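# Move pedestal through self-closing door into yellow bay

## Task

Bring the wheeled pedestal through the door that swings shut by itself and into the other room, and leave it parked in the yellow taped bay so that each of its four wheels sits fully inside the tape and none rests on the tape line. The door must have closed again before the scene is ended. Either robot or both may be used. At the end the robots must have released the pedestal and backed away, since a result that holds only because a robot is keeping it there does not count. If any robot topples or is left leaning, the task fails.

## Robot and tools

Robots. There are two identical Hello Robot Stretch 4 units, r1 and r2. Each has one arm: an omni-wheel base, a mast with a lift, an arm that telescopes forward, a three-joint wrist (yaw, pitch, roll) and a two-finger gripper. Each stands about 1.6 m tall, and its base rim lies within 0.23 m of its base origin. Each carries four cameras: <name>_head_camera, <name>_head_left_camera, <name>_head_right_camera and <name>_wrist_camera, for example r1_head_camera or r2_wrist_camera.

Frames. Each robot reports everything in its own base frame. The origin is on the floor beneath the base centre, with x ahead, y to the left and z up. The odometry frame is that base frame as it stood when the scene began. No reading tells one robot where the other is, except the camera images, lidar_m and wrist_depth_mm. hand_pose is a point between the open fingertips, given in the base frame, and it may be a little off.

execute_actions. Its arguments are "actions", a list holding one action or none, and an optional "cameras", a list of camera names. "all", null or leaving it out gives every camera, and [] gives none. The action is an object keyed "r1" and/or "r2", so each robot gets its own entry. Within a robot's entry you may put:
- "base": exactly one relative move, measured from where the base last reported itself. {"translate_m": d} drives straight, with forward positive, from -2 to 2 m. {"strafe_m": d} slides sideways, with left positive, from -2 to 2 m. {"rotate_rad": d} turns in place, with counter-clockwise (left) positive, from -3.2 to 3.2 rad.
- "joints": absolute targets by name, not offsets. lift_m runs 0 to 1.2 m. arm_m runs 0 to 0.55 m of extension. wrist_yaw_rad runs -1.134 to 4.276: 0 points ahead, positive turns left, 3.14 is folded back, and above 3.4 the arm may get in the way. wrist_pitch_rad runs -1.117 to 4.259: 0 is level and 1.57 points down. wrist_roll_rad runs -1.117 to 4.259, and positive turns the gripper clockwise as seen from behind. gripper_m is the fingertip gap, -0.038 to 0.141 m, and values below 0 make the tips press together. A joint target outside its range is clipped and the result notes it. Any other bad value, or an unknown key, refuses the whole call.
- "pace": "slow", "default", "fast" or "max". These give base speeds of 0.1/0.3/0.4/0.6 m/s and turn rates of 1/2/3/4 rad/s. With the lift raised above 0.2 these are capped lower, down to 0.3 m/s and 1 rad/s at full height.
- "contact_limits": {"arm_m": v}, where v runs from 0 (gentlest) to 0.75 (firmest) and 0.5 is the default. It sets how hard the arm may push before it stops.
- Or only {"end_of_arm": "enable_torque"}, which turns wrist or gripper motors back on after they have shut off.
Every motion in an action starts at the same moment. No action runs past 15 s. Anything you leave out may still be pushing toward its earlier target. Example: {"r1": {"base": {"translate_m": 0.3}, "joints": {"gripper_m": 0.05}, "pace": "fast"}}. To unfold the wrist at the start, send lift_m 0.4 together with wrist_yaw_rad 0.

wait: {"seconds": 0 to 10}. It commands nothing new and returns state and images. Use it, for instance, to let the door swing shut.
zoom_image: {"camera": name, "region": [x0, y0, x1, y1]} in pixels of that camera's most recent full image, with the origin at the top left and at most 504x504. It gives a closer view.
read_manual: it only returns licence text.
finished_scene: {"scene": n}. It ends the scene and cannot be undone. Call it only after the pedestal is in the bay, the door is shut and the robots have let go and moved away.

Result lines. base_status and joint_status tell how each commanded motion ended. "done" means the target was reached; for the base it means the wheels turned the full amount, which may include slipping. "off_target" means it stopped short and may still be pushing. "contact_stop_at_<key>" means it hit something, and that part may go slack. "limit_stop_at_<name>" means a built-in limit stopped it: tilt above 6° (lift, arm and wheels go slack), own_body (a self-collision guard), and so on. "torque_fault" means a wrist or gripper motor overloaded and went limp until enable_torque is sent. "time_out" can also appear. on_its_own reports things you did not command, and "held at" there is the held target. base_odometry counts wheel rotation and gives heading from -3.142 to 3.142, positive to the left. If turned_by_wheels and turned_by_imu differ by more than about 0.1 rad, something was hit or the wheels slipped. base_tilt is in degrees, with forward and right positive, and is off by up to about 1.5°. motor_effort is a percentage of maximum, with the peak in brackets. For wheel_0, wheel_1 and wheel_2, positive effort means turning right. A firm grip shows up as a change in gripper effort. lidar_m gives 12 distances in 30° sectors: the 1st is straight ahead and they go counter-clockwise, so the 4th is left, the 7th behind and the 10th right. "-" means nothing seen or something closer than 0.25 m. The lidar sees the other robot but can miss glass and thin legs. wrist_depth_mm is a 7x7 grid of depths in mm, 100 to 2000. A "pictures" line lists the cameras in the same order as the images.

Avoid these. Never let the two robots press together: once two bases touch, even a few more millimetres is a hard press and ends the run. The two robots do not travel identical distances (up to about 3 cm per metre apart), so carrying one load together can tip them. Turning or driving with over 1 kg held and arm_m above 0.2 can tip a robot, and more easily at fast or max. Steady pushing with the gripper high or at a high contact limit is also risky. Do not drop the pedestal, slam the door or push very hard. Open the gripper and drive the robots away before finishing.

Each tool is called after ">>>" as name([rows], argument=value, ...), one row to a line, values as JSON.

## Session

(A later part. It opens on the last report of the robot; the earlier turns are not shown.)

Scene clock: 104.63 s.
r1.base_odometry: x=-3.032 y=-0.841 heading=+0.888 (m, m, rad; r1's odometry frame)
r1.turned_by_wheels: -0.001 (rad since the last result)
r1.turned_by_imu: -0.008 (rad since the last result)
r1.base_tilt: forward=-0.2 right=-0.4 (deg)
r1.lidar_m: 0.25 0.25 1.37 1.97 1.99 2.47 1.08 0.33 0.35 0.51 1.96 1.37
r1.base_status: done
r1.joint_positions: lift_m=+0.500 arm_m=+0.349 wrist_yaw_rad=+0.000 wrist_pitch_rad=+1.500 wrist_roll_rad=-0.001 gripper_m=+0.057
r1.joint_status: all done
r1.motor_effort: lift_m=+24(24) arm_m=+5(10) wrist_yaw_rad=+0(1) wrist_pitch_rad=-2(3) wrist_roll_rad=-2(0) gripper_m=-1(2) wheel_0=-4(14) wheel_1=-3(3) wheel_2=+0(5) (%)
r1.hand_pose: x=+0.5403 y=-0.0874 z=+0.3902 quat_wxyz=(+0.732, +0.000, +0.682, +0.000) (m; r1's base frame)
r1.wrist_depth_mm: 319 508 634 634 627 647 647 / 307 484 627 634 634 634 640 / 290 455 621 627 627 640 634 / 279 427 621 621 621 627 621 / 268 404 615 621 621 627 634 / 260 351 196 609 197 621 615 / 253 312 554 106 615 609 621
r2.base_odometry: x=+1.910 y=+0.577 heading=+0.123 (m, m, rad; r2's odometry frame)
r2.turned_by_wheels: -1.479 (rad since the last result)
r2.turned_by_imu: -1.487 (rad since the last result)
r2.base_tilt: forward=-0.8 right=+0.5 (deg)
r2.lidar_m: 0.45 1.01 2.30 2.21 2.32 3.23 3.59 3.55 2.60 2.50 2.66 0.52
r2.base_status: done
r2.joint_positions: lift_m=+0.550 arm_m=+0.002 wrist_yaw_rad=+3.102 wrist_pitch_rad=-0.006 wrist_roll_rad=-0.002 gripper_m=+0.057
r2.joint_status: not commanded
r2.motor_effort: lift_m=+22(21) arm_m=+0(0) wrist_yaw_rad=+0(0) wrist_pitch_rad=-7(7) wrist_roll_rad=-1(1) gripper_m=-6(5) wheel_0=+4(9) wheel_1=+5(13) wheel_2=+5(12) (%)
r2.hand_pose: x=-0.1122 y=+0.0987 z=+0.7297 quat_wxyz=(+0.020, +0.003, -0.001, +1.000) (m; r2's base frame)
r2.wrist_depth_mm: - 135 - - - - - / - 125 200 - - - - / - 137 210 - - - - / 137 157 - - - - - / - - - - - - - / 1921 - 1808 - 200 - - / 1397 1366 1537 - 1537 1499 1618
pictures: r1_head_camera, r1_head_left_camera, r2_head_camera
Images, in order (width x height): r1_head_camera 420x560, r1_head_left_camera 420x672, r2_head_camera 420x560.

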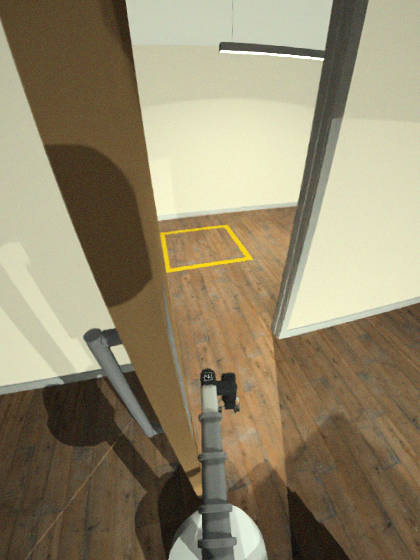

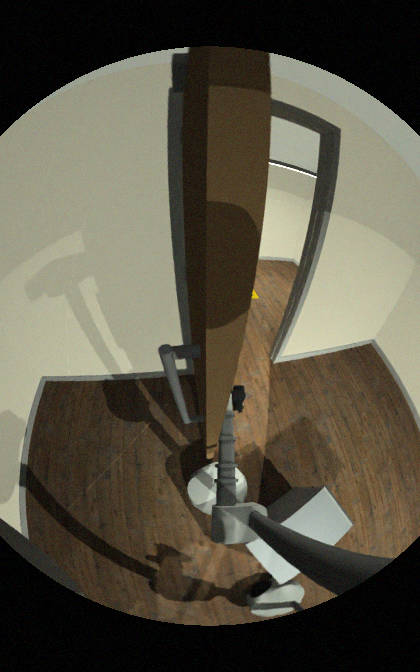

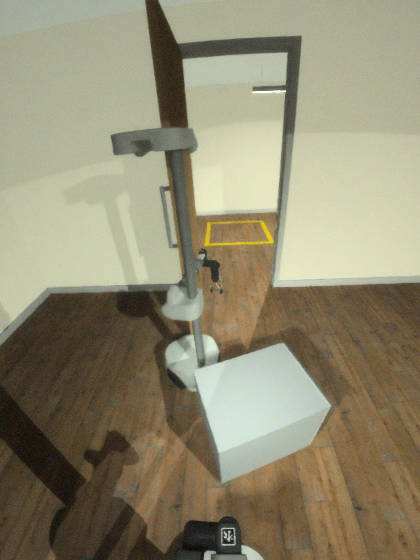

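>>> execute_actions([
  {"r1":{"base":{"translate_m":-0.05},"joints":{"arm_m":0.3}},"r2":{"base":{"translate_m":0.18}}},
], cameras=[])

>>> execute_actions([
  {"r1":{"base":{"strafe_m":0.15},"pace":"slow"},"r2":{"base":{"translate_m":0.15},"pace":"slow"}},
], cameras=["r1_head_right_camera","r1_head_camera","r2_head_camera"])

Scene clock: 111.50 s.
r1.base_odometry: x=-3.063 y=-0.880 heading=+0.888 (m, m, rad; r1's odometry frame)
r1.turned_by_wheels: -0.001 (rad since the last result)
r1.turned_by_imu: -0.002 (rad since the last result)
r1.base_tilt: forward=-0.1 right=-0.2 (deg)
r1.lidar_m: 0.27 0.29 1.40 1.98 2.00 2.42 0.90 0.28 0.30 0.43 2.03 1.42
r1.base_status: done
r1.joint_positions: lift_m=+0.500 arm_m=+0.301 wrist_yaw_rad=+0.000 wrist_pitch_rad=+1.500 wrist_roll_rad=-0.001 gripper_m=+0.057
r1.joint_status: all done
r1.motor_effort: lift_m=+24(24) arm_m=-6(6) wrist_yaw_rad=+0(0) wrist_pitch_rad=+0(2) wrist_roll_rad=-2(3) gripper_m=-4(2) wheel_0=-5(4) wheel_1=-2(4) wheel_2=-3(8) (%)
r1.hand_pose: x=+0.4923 y=-0.0874 z=+0.3902 quat_wxyz=(+0.732, +0.000, +0.682, +0.000) (m; r1's base frame)
r1.wrist_depth_mm: 290 459 634 640 640 647 647 / 278 436 627 634 634 640 640 / 264 410 621 627 627 627 634 / 253 387 621 621 621 634 627 / 244 364 597 621 621 621 627 / 235 320 196 609 198 621 621 / 229 283 500 106 615 615 615
r2.base_odometry: x=+2.089 y=+0.599 heading=+0.123 (m, m, rad; r2's odometry frame)
r2.turned_by_wheels: +0.000 (rad since the last result)
r2.turned_by_imu: -0.001 (rad since the last result)
r2.base_tilt: forward=-0.8 right=+0.5 (deg)
r2.lidar_m: 0.25 0.76 2.29 2.22 2.32 3.23 3.78 3.54 2.61 2.50 0.58 0.31
r2.base_status: done
r2.joint_positions: lift_m=+0.550 arm_m=+0.002 wrist_yaw_rad=+3.102 wrist_pitch_rad=-0.006 wrist_roll_rad=-0.002 gripper_m=+0.057
r2.joint_status: not commanded
r2.motor_effort: lift_m=+21(22) arm_m=+0(0) wrist_yaw_rad=+0(1) wrist_pitch_rad=-7(6) wrist_roll_rad=+0(0) gripper_m=-5(5) wheel_0=+3(6) wheel_1=+4(9) wheel_2=-3(12) (%)
r2.hand_pose: x=-0.1122 y=+0.0987 z=+0.7297 quat_wxyz=(+0.020, +0.003, -0.001, +1.000) (m; r2's base frame)
r2.wrist_depth_mm: - 135 - - - - - / - 125 201 - - - - / - 137 209 - - - - / 138 157 - - - - - / - - - - - - - / 1921 1983 1708 - 200 - - / 1397 1366 1537 - 1537 1537 1661
pictures: none
No camera images: the call's "cameras" was empty. Leave "cameras" out to get every camera's image.

Scene clock: 114.27 s.
r1.base_odometry: x=-3.179 y=-0.786 heading=+0.887 (m, m, rad; r1's odometry frame)
r1.turned_by_wheels: -0.001 (rad since the last result)
r1.turned_by_imu: -0.002 (rad since the last result)
r1.base_tilt: forward=-0.2 right=-0.3 (deg)
r1.lidar_m: 0.25 0.25 1.40 1.84 1.84 2.26 - 0.49 0.32 0.45 2.00 1.49
r1.base_status: done
r1.joint_positions: lift_m=+0.500 arm_m=+0.301 wrist_yaw_rad=+0.000 wrist_pitch_rad=+1.500 wrist_roll_rad=-0.001 gripper_m=+0.057
r1.joint_status: not commanded
r1.motor_effort: lift_m=+24(24) arm_m=-5(6) wrist_yaw_rad=+0(1) wrist_pitch_rad=-1(0) wrist_roll_rad=-2(1) gripper_m=-5(5) wheel_0=-5(10) wheel_1=+2(5) wheel_2=-5(4) (%)
r1.hand_pose: x=+0.4922 y=-0.0874 z=+0.3902 quat_wxyz=(+0.732, +0.000, +0.682, +0.000) (m; r1's base frame)
r1.wrist_depth_mm: 194 287 603 627 640 647 647 / 195 290 615 627 634 634 640 / 191 291 615 621 634 634 634 / 192 291 621 627 627 627 627 / 192 291 473 621 621 621 627 / 196 268 196 615 197 615 621 / 194 247 462 106 609 615 615
r2.base_odometry: x=+2.237 y=+0.617 heading=+0.124 (m, m, rad; r2's odometry frame)
r2.turned_by_wheels: +0.001 (rad since the last result)
r2.turned_by_imu: +0.000 (rad since the last result)
r2.base_tilt: forward=-0.8 right=+0.6 (deg)
r2.lidar_m: 0.25 0.27 2.30 2.21 2.34 3.25 3.94 3.53 2.61 2.51 0.35 0.25
r2.base_status: done
r2.joint_positions: lift_m=+0.550 arm_m=+0.002 wrist_yaw_rad=+3.102 wrist_pitch_rad=-0.006 wrist_roll_rad=-0.002 gripper_m=+0.057
r2.joint_status: not commanded
r2.motor_effort: lift_m=+21(21) arm_m=+0(0) wrist_yaw_rad=+1(0) wrist_pitch_rad=-7(7) wrist_roll_rad=+0(1) gripper_m=-5(6) wheel_0=+11(11) wheel_1=+8(15) wheel_2=-10(18) (%)
r2.hand_pose: x=-0.1121 y=+0.0988 z=+0.7297 quat_wxyz=(+0.020, +0.003, -0.001, +1.000) (m; r2's base frame)
r2.wrist_depth_mm: - 135 - - - - - / - 125 201 - - - - / - 137 209 - - - - / 137 157 - - - - - / - - - - - - - / 1921 1983 1708 - 200 - - / 1366 1366 1499 - 1537 1499 1618
pictures: r1_head_camera, r1_head_right_camera, r2_head_camera
Images, in order (width x height): r1_head_camera 420x560, r1_head_right_camera 420x672, r2_head_camera 420x560.

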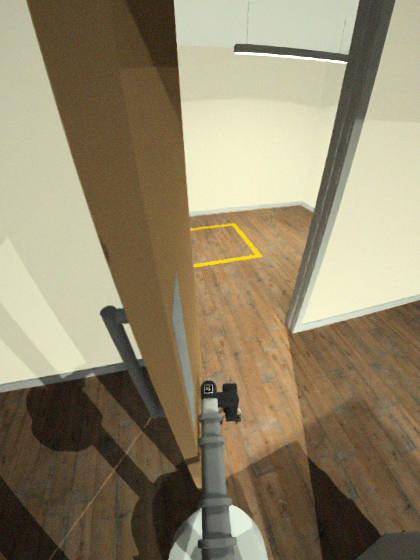

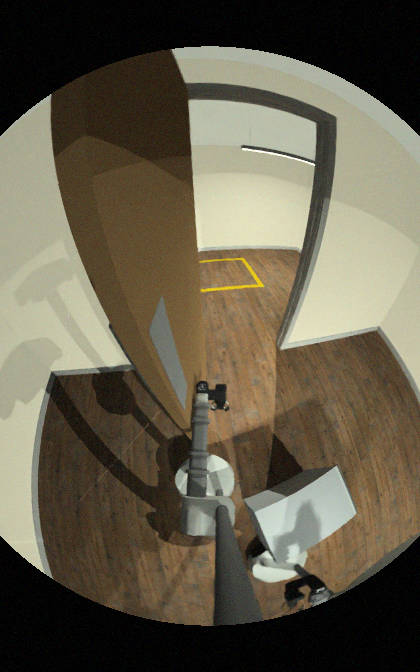

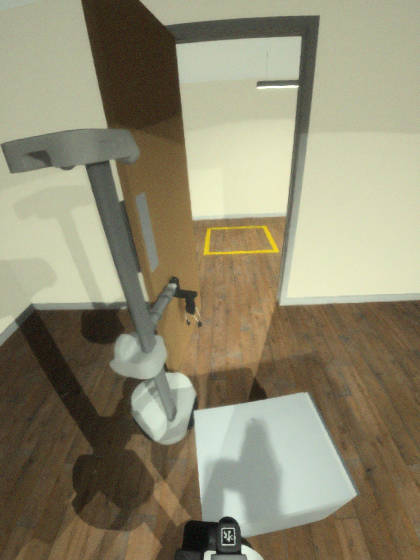

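>>> execute_actions([
  {"r1":{"joints":{"arm_m":0.22}},"r2":{"base":{"translate_m":0.06},"pace":"slow"}},
], cameras=["r2_head_camera","r2_head_right_camera"])

Scene clock: 119.80 s.
r1.base_odometry: x=-3.179 y=-0.786 heading=+0.887 (m, m, rad; r1's odometry frame)
r1.turned_by_wheels: +0.000 (rad since the last result)
r1.turned_by_imu: -0.001 (rad since the last result)
r1.base_tilt: forward=+0.0 right=-0.4 (deg)
r1.lidar_m: 0.25 0.27 1.38 1.82 1.85 2.25 - 0.47 0.28 0.36 1.99 1.48
r1.base_status: not commanded
r1.joint_positions: lift_m=+0.500 arm_m=+0.221 wrist_yaw_rad=+0.000 wrist_pitch_rad=+1.500 wrist_roll_rad=-0.001 gripper_m=+0.057
r1.joint_status: all done
r1.motor_effort: lift_m=+24(24) arm_m=-6(8) wrist_yaw_rad=+0(0) wrist_pitch_rad=+0(2) wrist_roll_rad=-1(3) gripper_m=-3(4) wheel_0=-5(4) wheel_1=+2(2) wheel_2=-5(5) (%)
r1.hand_pose: x=+0.4123 y=-0.0874 z=+0.3902 quat_wxyz=(+0.732, +0.000, +0.682, +0.000) (m; r1's base frame)
r1.wrist_depth_mm: 193 286 603 640 634 647 647 / 194 289 609 634 634 640 640 / 191 289 621 627 627 634 634 / 191 291 621 621 627 627 627 / 191 290 466 615 615 621 621 / 195 267 196 615 198 621 621 / 193 246 603 106 615 621 615
r2.base_odometry: x=+2.296 y=+0.625 heading=+0.125 (m, m, rad; r2's odometry frame)
r2.turned_by_wheels: +0.001 (rad since the last result)
r2.turned_by_imu: +0.000 (rad since the last result)
r2.base_tilt: forward=-0.8 right=+0.5 (deg)
r2.lidar_m: 0.25 0.26 2.34 2.22 2.34 3.22 4.00 3.51 2.61 2.51 0.30 0.25
r2.base_status: done
r2.joint_positions: lift_m=+0.550 arm_m=+0.002 wrist_yaw_rad=+3.102 wrist_pitch_rad=-0.006 wrist_roll_rad=-0.002 gripper_m=+0.057
r2.joint_status: not commanded
r2.motor_effort: lift_m=+21(21) arm_m=+0(0) wrist_yaw_rad=+0(1) wrist_pitch_rad=-7(8) wrist_roll_rad=-1(0) gripper_m=-4(6) wheel_0=+13(13) wheel_1=+9(13) wheel_2=-12(15) (%)
r2.hand_pose: x=-0.1121 y=+0.0988 z=+0.7297 quat_wxyz=(+0.020, +0.003, -0.001, +1.000) (m; r2's base frame)
r2.wrist_depth_mm: - 135 - - - - - / - 125 201 - - - - / - 137 209 - - - - / 137 157 - - - - - / - - - - - - - / 1863 1921 1808 - 200 - - / 1397 1397 1537 - 1537 1499 1661
pictures: r2_head_camera, r2_head_right_camera
Images, in order (width x height): r2_head_camera 420x560, r2_head_right_camera 420x672.

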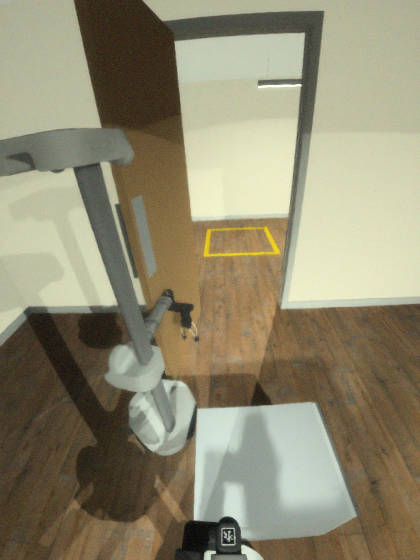

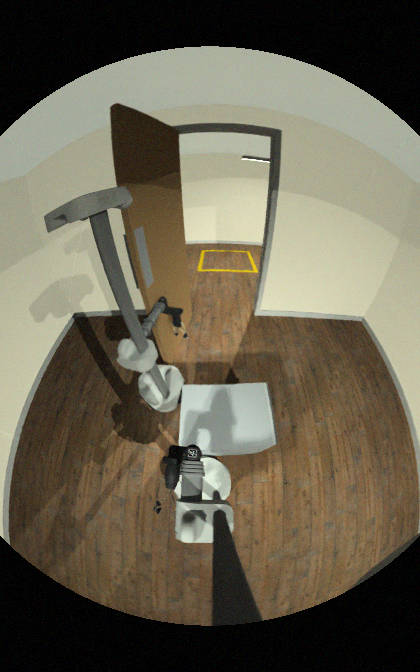

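>>> execute_actions([
  {"r2":{"base":{"translate_m":-0.02}}},
], cameras=[])

>>> execute_actions([
  {"r2":{"base":{"strafe_m":-0.135}}},
], cameras=[])

>>> execute_actions([
  {"r2":{"base":{"translate_m":0.35},"pace":"slow"}},
], cameras=["r2_head_camera","r2_head_right_camera"])

Scene clock: 124.33 s.
r1.base_odometry: x=-3.179 y=-0.786 heading=+0.887 (m, m, rad; r1's odometry frame)
r1.turned_by_wheels: +0.000 (rad since the last result)
r1.turned_by_imu: -0.001 (rad since the last result)
r1.base_tilt: forward=-0.1 right=-0.3 (deg)
r1.lidar_m: 0.25 0.28 1.37 1.84 1.84 2.25 - 0.47 0.30 0.34 2.02 1.48
r1.base_status: not commanded
r1.joint_positions: lift_m=+0.500 arm_m=+0.221 wrist_yaw_rad=+0.000 wrist_pitch_rad=+1.500 wrist_roll_rad=-0.001 gripper_m=+0.057
r1.joint_status: not commanded
r1.motor_effort: lift_m=+24(24) arm_m=-6(6) wrist_yaw_rad=+0(1) wrist_pitch_rad=+1(1) wrist_roll_rad=-2(2) gripper_m=-1(5) wheel_0=-4(5) wheel_1=+2(2) wheel_2=-5(5) (%)
r1.hand_pose: x=+0.4123 y=-0.0874 z=+0.3902 quat_wxyz=(+0.732, +0.000, +0.682, +0.000) (m; r1's base frame)
r1.wrist_depth_mm: 193 286 609 634 640 640 647 / 195 287 609 634 640 634 640 / 190 290 627 627 634 634 634 / 191 291 621 621 621 627 634 / 190 289 466 621 621 621 627 / 194 267 196 621 198 621 621 / 193 246 609 106 615 615 621
r2.base_odometry: x=+2.276 y=+0.622 heading=+0.124 (m, m, rad; r2's odometry frame)
r2.turned_by_wheels: +0.000 (rad since the last result)
r2.turned_by_imu: -0.001 (rad since the last result)
r2.base_tilt: forward=-0.8 right=+0.5 (deg)
r2.lidar_m: 0.25 0.25 2.32 2.23 2.34 3.26 4.00 3.52 2.59 2.49 0.33 0.25
r2.base_status: done
r2.joint_positions: lift_m=+0.550 arm_m=+0.002 wrist_yaw_rad=+3.102 wrist_pitch_rad=-0.006 wrist_roll_rad=-0.002 gripper_m=+0.057
r2.joint_status: not commanded
r2.motor_effort: lift_m=+21(21) arm_m=+0(0) wrist_yaw_rad=-1(2) wrist_pitch_rad=-7(7) wrist_roll_rad=+0(1) gripper_m=-4(5) wheel_0=-4(10) wheel_1=-3(9) wheel_2=+3(12) (%)
r2.hand_pose: x=-0.1121 y=+0.0988 z=+0.7297 quat_wxyz=(+0.020, +0.003, -0.001, +1.000) (m; r2's base frame)
r2.wrist_depth_mm: - 135 - - - - - / - 125 202 - - - - / - 137 209 - - - - / 137 158 - - - - - / - - - - - - - / 1863 1921 1756 - 200 - - / 1397 1397 1576 - 1537 1537 1618
pictures: none
No camera images: the call's "cameras" was empty. Leave "cameras" out to get every camera's image.

Scene clock: 126.00 s.
r1.base_odometry: x=-3.179 y=-0.786 heading=+0.887 (m, m, rad; r1's odometry frame)
r1.turned_by_wheels: +0.000 (rad since the last result)
r1.turned_by_imu: +0.000 (rad since the last result)
r1.base_tilt: forward=-0.2 right=-0.3 (deg)
r1.lidar_m: 0.25 0.27 1.39 1.82 1.83 2.25 - 0.48 0.29 0.36 1.99 1.49
r1.base_status: not commanded
r1.joint_positions: lift_m=+0.500 arm_m=+0.221 wrist_yaw_rad=+0.000 wrist_pitch_rad=+1.500 wrist_roll_rad=-0.001 gripper_m=+0.057
r1.joint_status: not commanded
r1.motor_effort: lift_m=+24(24) arm_m=-6(6) wrist_yaw_rad=-1(0) wrist_pitch_rad=-1(1) wrist_roll_rad=-2(1) gripper_m=-4(1) wheel_0=-4(5) wheel_1=+2(2) wheel_2=-5(5) (%)
r1.hand_pose: x=+0.4123 y=-0.0874 z=+0.3902 quat_wxyz=(+0.732, +0.000, +0.682, +0.000) (m; r1's base frame)
r1.wrist_depth_mm: 193 286 609 640 640 640 647 / 194 287 609 627 634 634 640 / 191 291 621 627 627 634 634 / 191 290 615 621 634 627 634 / 191 290 469 621 621 627 627 / 195 268 197 615 197 621 621 / 193 246 609 106 615 615 621
r2.base_odometry: x=+2.293 y=+0.489 heading=+0.125 (m, m, rad; r2's odometry frame)
r2.turned_by_wheels: +0.000 (rad since the last result)
r2.turned_by_imu: +0.000 (rad since the last result)
r2.base_tilt: forward=-0.8 right=+0.6 (deg)
r2.lidar_m: 0.25 0.25 0.32 2.36 2.50 3.43 4.03 3.34 2.48 2.38 0.36 0.25
r2.base_status: done
r2.joint_positions: lift_m=+0.550 arm_m=+0.002 wrist_yaw_rad=+3.102 wrist_pitch_rad=-0.006 wrist_roll_rad=-0.002 gripper_m=+0.057
r2.joint_status: not commanded
r2.motor_effort: lift_m=+21(21) arm_m=+0(1) wrist_yaw_rad=+3(2) wrist_pitch_rad=-7(7) wrist_roll_rad=+2(1) gripper_m=-4(5) wheel_0=+2(11) wheel_1=-1(11) wheel_2=+0(2) (%)
r2.hand_pose: x=-0.1121 y=+0.0988 z=+0.7297 quat_wxyz=(+0.020, +0.003, -0.001, +1.000) (m; r2's base frame)
r2.wrist_depth_mm: - 135 - - - - - / - 125 202 - - - - / - 137 210 - - - - / 137 157 - - - - - / - - - - - - - / 1863 1983 1756 - 200 - - / 1397 1397 1576 - 1537 1537 1661
pictures: none
No camera images: the call's "cameras" was empty. Leave "cameras" out to get every camera's image.

Scene clock: 130.77 s.
r1.base_odometry: x=-3.179 y=-0.786 heading=+0.887 (m, m, rad; r1's odometry frame)
r1.turned_by_wheels: +0.000 (rad since the last result)
r1.turned_by_imu: -0.001 (rad since the last result)
r1.base_tilt: forward=-0.1 right=-0.3 (deg)
r1.lidar_m: 0.26 0.27 1.39 1.82 1.82 2.28 - 0.60 0.30 0.26 0.31 1.50
r1.base_status: not commanded
r1.joint_positions: lift_m=+0.500 arm_m=+0.221 wrist_yaw_rad=+0.000 wrist_pitch_rad=+1.500 wrist_roll_rad=-0.001 gripper_m=+0.057
r1.joint_status: not commanded
r1.motor_effort: lift_m=+24(24) arm_m=-6(6) wrist_yaw_rad=+0(1) wrist_pitch_rad=+0(1) wrist_roll_rad=-1(2) gripper_m=-4(4) wheel_0=-4(4) wheel_1=+2(2) wheel_2=-5(5) (%)
r1.hand_pose: x=+0.4123 y=-0.0874 z=+0.3902 quat_wxyz=(+0.732, +0.000, +0.682, +0.000) (m; r1's base frame)
r1.wrist_depth_mm: 193 285 609 634 640 640 640 / 195 287 609 634 634 634 640 / 191 291 621 634 627 627 634 / 191 291 615 621 627 634 634 / 191 290 469 621 621 621 621 / 195 268 196 615 198 621 621 / 193 247 609 106 615 427 379
r2.base_odometry: x=+2.640 y=+0.532 heading=+0.125 (m, m, rad; r2's odometry frame)
r2.turned_by_wheels: +0.000 (rad since the last result)
r2.turned_by_imu: +0.002 (rad since the last result)
r2.base_tilt: forward=-0.8 right=+0.5 (deg)
r2.lidar_m: 0.25 0.26 0.47 2.34 2.48 3.42 - 3.37 2.47 2.39 0.25 0.25
r2.base_status: done
r2.joint_positions: lift_m=+0.550 arm_m=+0.002 wrist_yaw_rad=+3.102 wrist_pitch_rad=-0.006 wrist_roll_rad=-0.002 gripper_m=+0.057
r2.joint_status: not commanded
r2.motor_effort: lift_m=+21(21) arm_m=+0(0) wrist_yaw_rad=+1(1) wrist_pitch_rad=-6(7) wrist_roll_rad=+0(0) gripper_m=-4(4) wheel_0=+7(19) wheel_1=+7(18) wheel_2=-13(20) (%)
r2.hand_pose: x=-0.1121 y=+0.0988 z=+0.7297 quat_wxyz=(+0.020, +0.003, -0.001, +1.000) (m; r2's base frame)
r2.wrist_depth_mm: - 135 - - - - - / - 125 202 - - - - / - 137 210 - - - - / 137 157 - - - - - / - - - - - - - / 1983 1983 1756 - 200 - - / 1430 1397 1576 - 1499 1499 1618
pictures: r2_head_camera, r2_head_right_camera
Images, in order (width x height): r2_head_camera 420x560, r2_head_right_camera 420x672.

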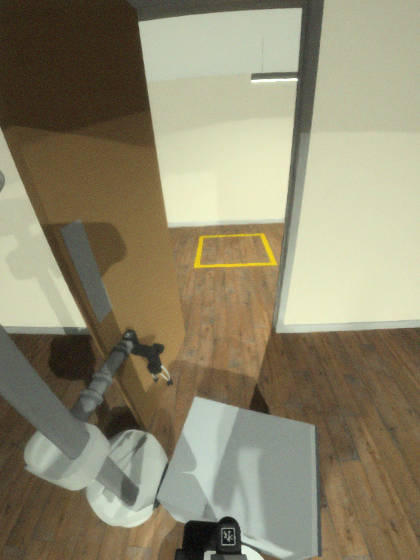

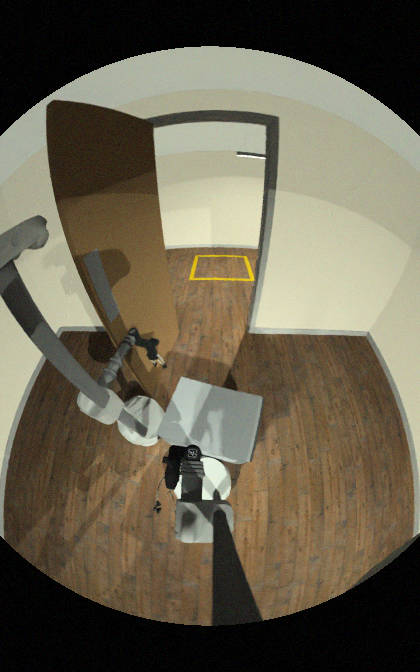

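>>> execute_actions([
  {"r2":{"base":{"translate_m":-0.07},"joints":{"lift_m":0.8,"gripper_m":0.1},"pace":"fast"}},
], cameras=[])

>>> execute_actions([
  {"r2":{"base":{"strafe_m":-0.22},"joints":{"arm_m":0.35,"wrist_pitch_rad":1.57},"pace":"fast"}},
], cameras=[])

>>> execute_actions([
  {"r2":{"base":{"translate_m":0.14},"pace":"slow"}},
], cameras=["r2_head_camera","r2_head_right_camera"])

Scene clock: 144.70 s.
r1.base_odometry: x=-3.179 y=-0.786 heading=+0.887 (m, m, rad; r1's odometry frame)
r1.turned_by_wheels: +0.000 (rad since the last result)
r1.turned_by_imu: -0.001 (rad since the last result)
r1.base_tilt: forward=+0.0 right=-0.4 (deg)
r1.lidar_m: 0.25 0.27 1.39 1.83 1.84 2.25 - 0.59 0.28 0.27 0.29 1.47
r1.base_status: not commanded
r1.joint_positions: lift_m=+0.500 arm_m=+0.221 wrist_yaw_rad=+0.000 wrist_pitch_rad=+1.500 wrist_roll_rad=-0.001 gripper_m=+0.057
r1.joint_status: not commanded
r1.motor_effort: lift_m=+24(24) arm_m=-6(6) wrist_yaw_rad=-1(0) wrist_pitch_rad=+0(1) wrist_roll_rad=+0(2) gripper_m=-4(1) wheel_0=-4(5) wheel_1=+2(2) wheel_2=-5(5) (%)
r1.hand_pose: x=+0.4123 y=-0.0874 z=+0.3902 quat_wxyz=(+0.732, +0.000, +0.682, +0.000) (m; r1's base frame)
r1.wrist_depth_mm: 193 286 609 634 647 640 647 / 195 289 615 627 634 640 647 / 191 290 627 627 627 634 627 / 191 291 615 621 627 627 634 / 191 290 469 621 621 621 627 / 195 266 196 609 198 627 621 / 193 245 609 106 621 424 377
r2.base_odometry: x=+2.570 y=+0.523 heading=+0.124 (m, m, rad; r2's odometry frame)
r2.turned_by_wheels: +0.000 (rad since the last result)
r2.turned_by_imu: -0.001 (rad since the last result)
r2.base_tilt: forward=-0.8 right=+0.5 (deg)
r2.lidar_m: 0.27 0.30 0.49 2.34 2.46 3.41 - 3.34 2.45 2.37 0.31 0.25
r2.base_status: done
r2.joint_positions: lift_m=+0.800 arm_m=+0.002 wrist_yaw_rad=+3.102 wrist_pitch_rad=-0.006 wrist_roll_rad=-0.002 gripper_m=+0.100
r2.joint_status: all done
r2.motor_effort: lift_m=+22(23) arm_m=+0(1) wrist_yaw_rad=+0(1) wrist_pitch_rad=-9(7) wrist_roll_rad=-1(2) gripper_m=-2(5) wheel_0=-2(10) wheel_1=-4(8) wheel_2=+0(15) (%)
r2.hand_pose: x=-0.1121 y=+0.0988 z=+0.9796 quat_wxyz=(+0.020, +0.003, -0.001, +1.000) (m; r2's base frame)
r2.wrist_depth_mm: - 135 - - - - - / - 125 202 - - - - / - 137 209 - - - - / 137 157 - - - - - / - - - - - - - / - - - - - - - / 1756 1863 - - - - -
pictures: none
No camera images: the call's "cameras" was empty. Leave "cameras" out to get every camera's image.

Scene clock: 146.50 s.
r1.base_odometry: x=-3.179 y=-0.786 heading=+0.887 (m, m, rad; r1's odometry frame)
r1.turned_by_wheels: +0.000 (rad since the last result)
r1.turned_by_imu: +0.000 (rad since the last result)
r1.base_tilt: forward=+0.0 right=-0.3 (deg)
r1.lidar_m: 0.26 0.26 1.38 1.82 1.84 2.24 - 4.73 0.28 0.26 0.31 1.50
r1.base_status: not commanded
r1.joint_positions: lift_m=+0.500 arm_m=+0.221 wrist_yaw_rad=+0.000 wrist_pitch_rad=+1.500 wrist_roll_rad=-0.001 gripper_m=+0.057
r1.joint_status: not commanded
r1.motor_effort: lift_m=+24(24) arm_m=-6(6) wrist_yaw_rad=-1(1) wrist_pitch_rad=-2(4) wrist_roll_rad=+1(2) gripper_m=-3(4) wheel_0=-4(5) wheel_1=+2(2) wheel_2=-5(5) (%)
r1.hand_pose: x=+0.4123 y=-0.0874 z=+0.3902 quat_wxyz=(+0.732, +0.000, +0.682, +0.000) (m; r1's base frame)
r1.wrist_depth_mm: 193 285 609 634 640 640 647 / 195 289 609 634 634 634 640 / 190 290 621 634 627 634 634 / 191 290 621 621 621 627 634 / 191 290 469 621 627 627 627 / 194 267 196 615 198 621 621 / 193 247 609 106 615 427 377
r2.base_odometry: x=+2.598 y=+0.305 heading=+0.124 (m, m, rad; r2's odometry frame)
r2.turned_by_wheels: +0.000 (rad since the last result)
r2.turned_by_imu: +0.000 (rad since the last result)
r2.base_tilt: forward=-0.7 right=+0.5 (deg)
r2.lidar_m: 0.25 0.25 0.46 2.58 2.70 3.76 - 3.05 2.26 2.15 2.26 0.25
r2.base_status: done
r2.joint_positions: lift_m=+0.800 arm_m=+0.349 wrist_yaw_rad=+3.102 wrist_pitch_rad=+1.570 wrist_roll_rad=-0.002 gripper_m=+0.100
r2.joint_status: all done
r2.motor_effort: lift_m=+22(22) arm_m=+8(9) wrist_yaw_rad=+2(3) wrist_pitch_rad=-1(5) wrist_roll_rad=+1(2) gripper_m=-2(4) wheel_0=+0(13) wheel_1=+0(14) wheel_2=+0(1) (%)
r2.hand_pose: x=+0.5229 y=+0.0874 z=+0.6895 quat_wxyz=(+0.013, -0.707, +0.013, +0.707) (m; r2's base frame)
r2.wrist_depth_mm: 917 878 407 407 404 878 878 / 904 904 410 413 407 407 407 / 917 421 415 415 413 410 410 / 904 421 421 421 413 413 415 / 931 424 418 421 418 421 421 / 931 430 424 421 424 424 421 / 946 917 931 - 427 424 788
pictures: none
No camera images: the call's "cameras" was empty. Leave "cameras" out to get every camera's image.

Scene clock: 149.17 s.
r1.base_odometry: x=-3.179 y=-0.786 heading=+0.887 (m, m, rad; r1's odometry frame)
r1.turned_by_wheels: +0.000 (rad since the last result)
r1.turned_by_imu: -0.001 (rad since the last result)
r1.base_tilt: forward=-0.1 right=-0.4 (deg)
r1.lidar_m: 0.26 0.26 1.39 1.83 1.84 2.24 - 4.74 0.32 0.27 0.29 0.36
r1.base_status: not commanded
r1.joint_positions: lift_m=+0.500 arm_m=+0.221 wrist_yaw_rad=+0.000 wrist_pitch_rad=+1.500 wrist_roll_rad=-0.001 gripper_m=+0.057
r1.joint_status: not commanded
r1.motor_effort: lift_m=+24(24) arm_m=-6(6) wrist_yaw_rad=-2(0) wrist_pitch_rad=+0(2) wrist_roll_rad=-2(2) gripper_m=-1(1) wheel_0=-5(4) wheel_1=+2(2) wheel_2=-5(5) (%)
r1.hand_pose: x=+0.4123 y=-0.0874 z=+0.3902 quat_wxyz=(+0.732, +0.000, +0.682, +0.000) (m; r1's base frame)
r1.wrist_depth_mm: 193 287 603 634 634 640 647 / 195 289 609 627 627 640 640 / 191 291 621 627 627 634 634 / 191 290 627 621 627 627 627 / 191 290 469 621 615 627 621 / 194 267 196 615 197 496 449 / 193 247 603 106 609 334 322
r2.base_odometry: x=+2.736 y=+0.323 heading=+0.125 (m, m, rad; r2's odometry frame)
r2.turned_by_wheels: +0.001 (rad since the last result)
r2.turned_by_imu: +0.000 (rad since the last result)
r2.base_tilt: forward=-0.8 right=+0.5 (deg)
r2.lidar_m: 0.25 0.25 0.30 0.74 2.69 3.77 - 3.04 2.25 2.15 2.09 0.25
r2.base_status: done
r2.joint_positions: lift_m=+0.800 arm_m=+0.349 wrist_yaw_rad=+3.102 wrist_pitch_rad=+1.570 wrist_roll_rad=-0.002 gripper_m=+0.100
r2.joint_status: not commanded
r2.motor_effort: lift_m=+22(22) arm_m=+8(8) wrist_yaw_rad=+4(2) wrist_pitch_rad=-1(1) wrist_roll_rad=-2(0) gripper_m=-4(2) wheel_0=+13(13) wheel_1=+8(10) wheel_2=-11(18) (%)
r2.hand_pose: x=+0.5229 y=+0.0874 z=+0.6895 quat_wxyz=(+0.013, -0.707, +0.013, +0.707) (m; r2's base frame)
r2.wrist_depth_mm: 891 904 410 407 407 407 407 / 904 904 413 410 410 410 410 / 904 418 413 413 413 413 415 / 917 421 418 421 415 413 413 / 917 427 421 421 418 418 421 / 931 931 427 421 424 421 424 / 946 931 946 - 931 946 842
pictures: r2_head_camera, r2_head_right_camera
Images, in order (width x height): r2_head_camera 420x560, r2_head_right_camera 420x672.

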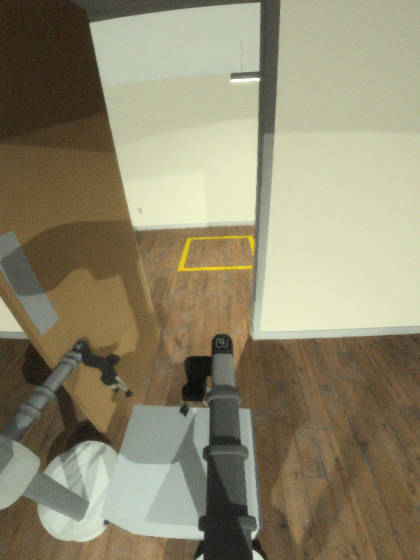

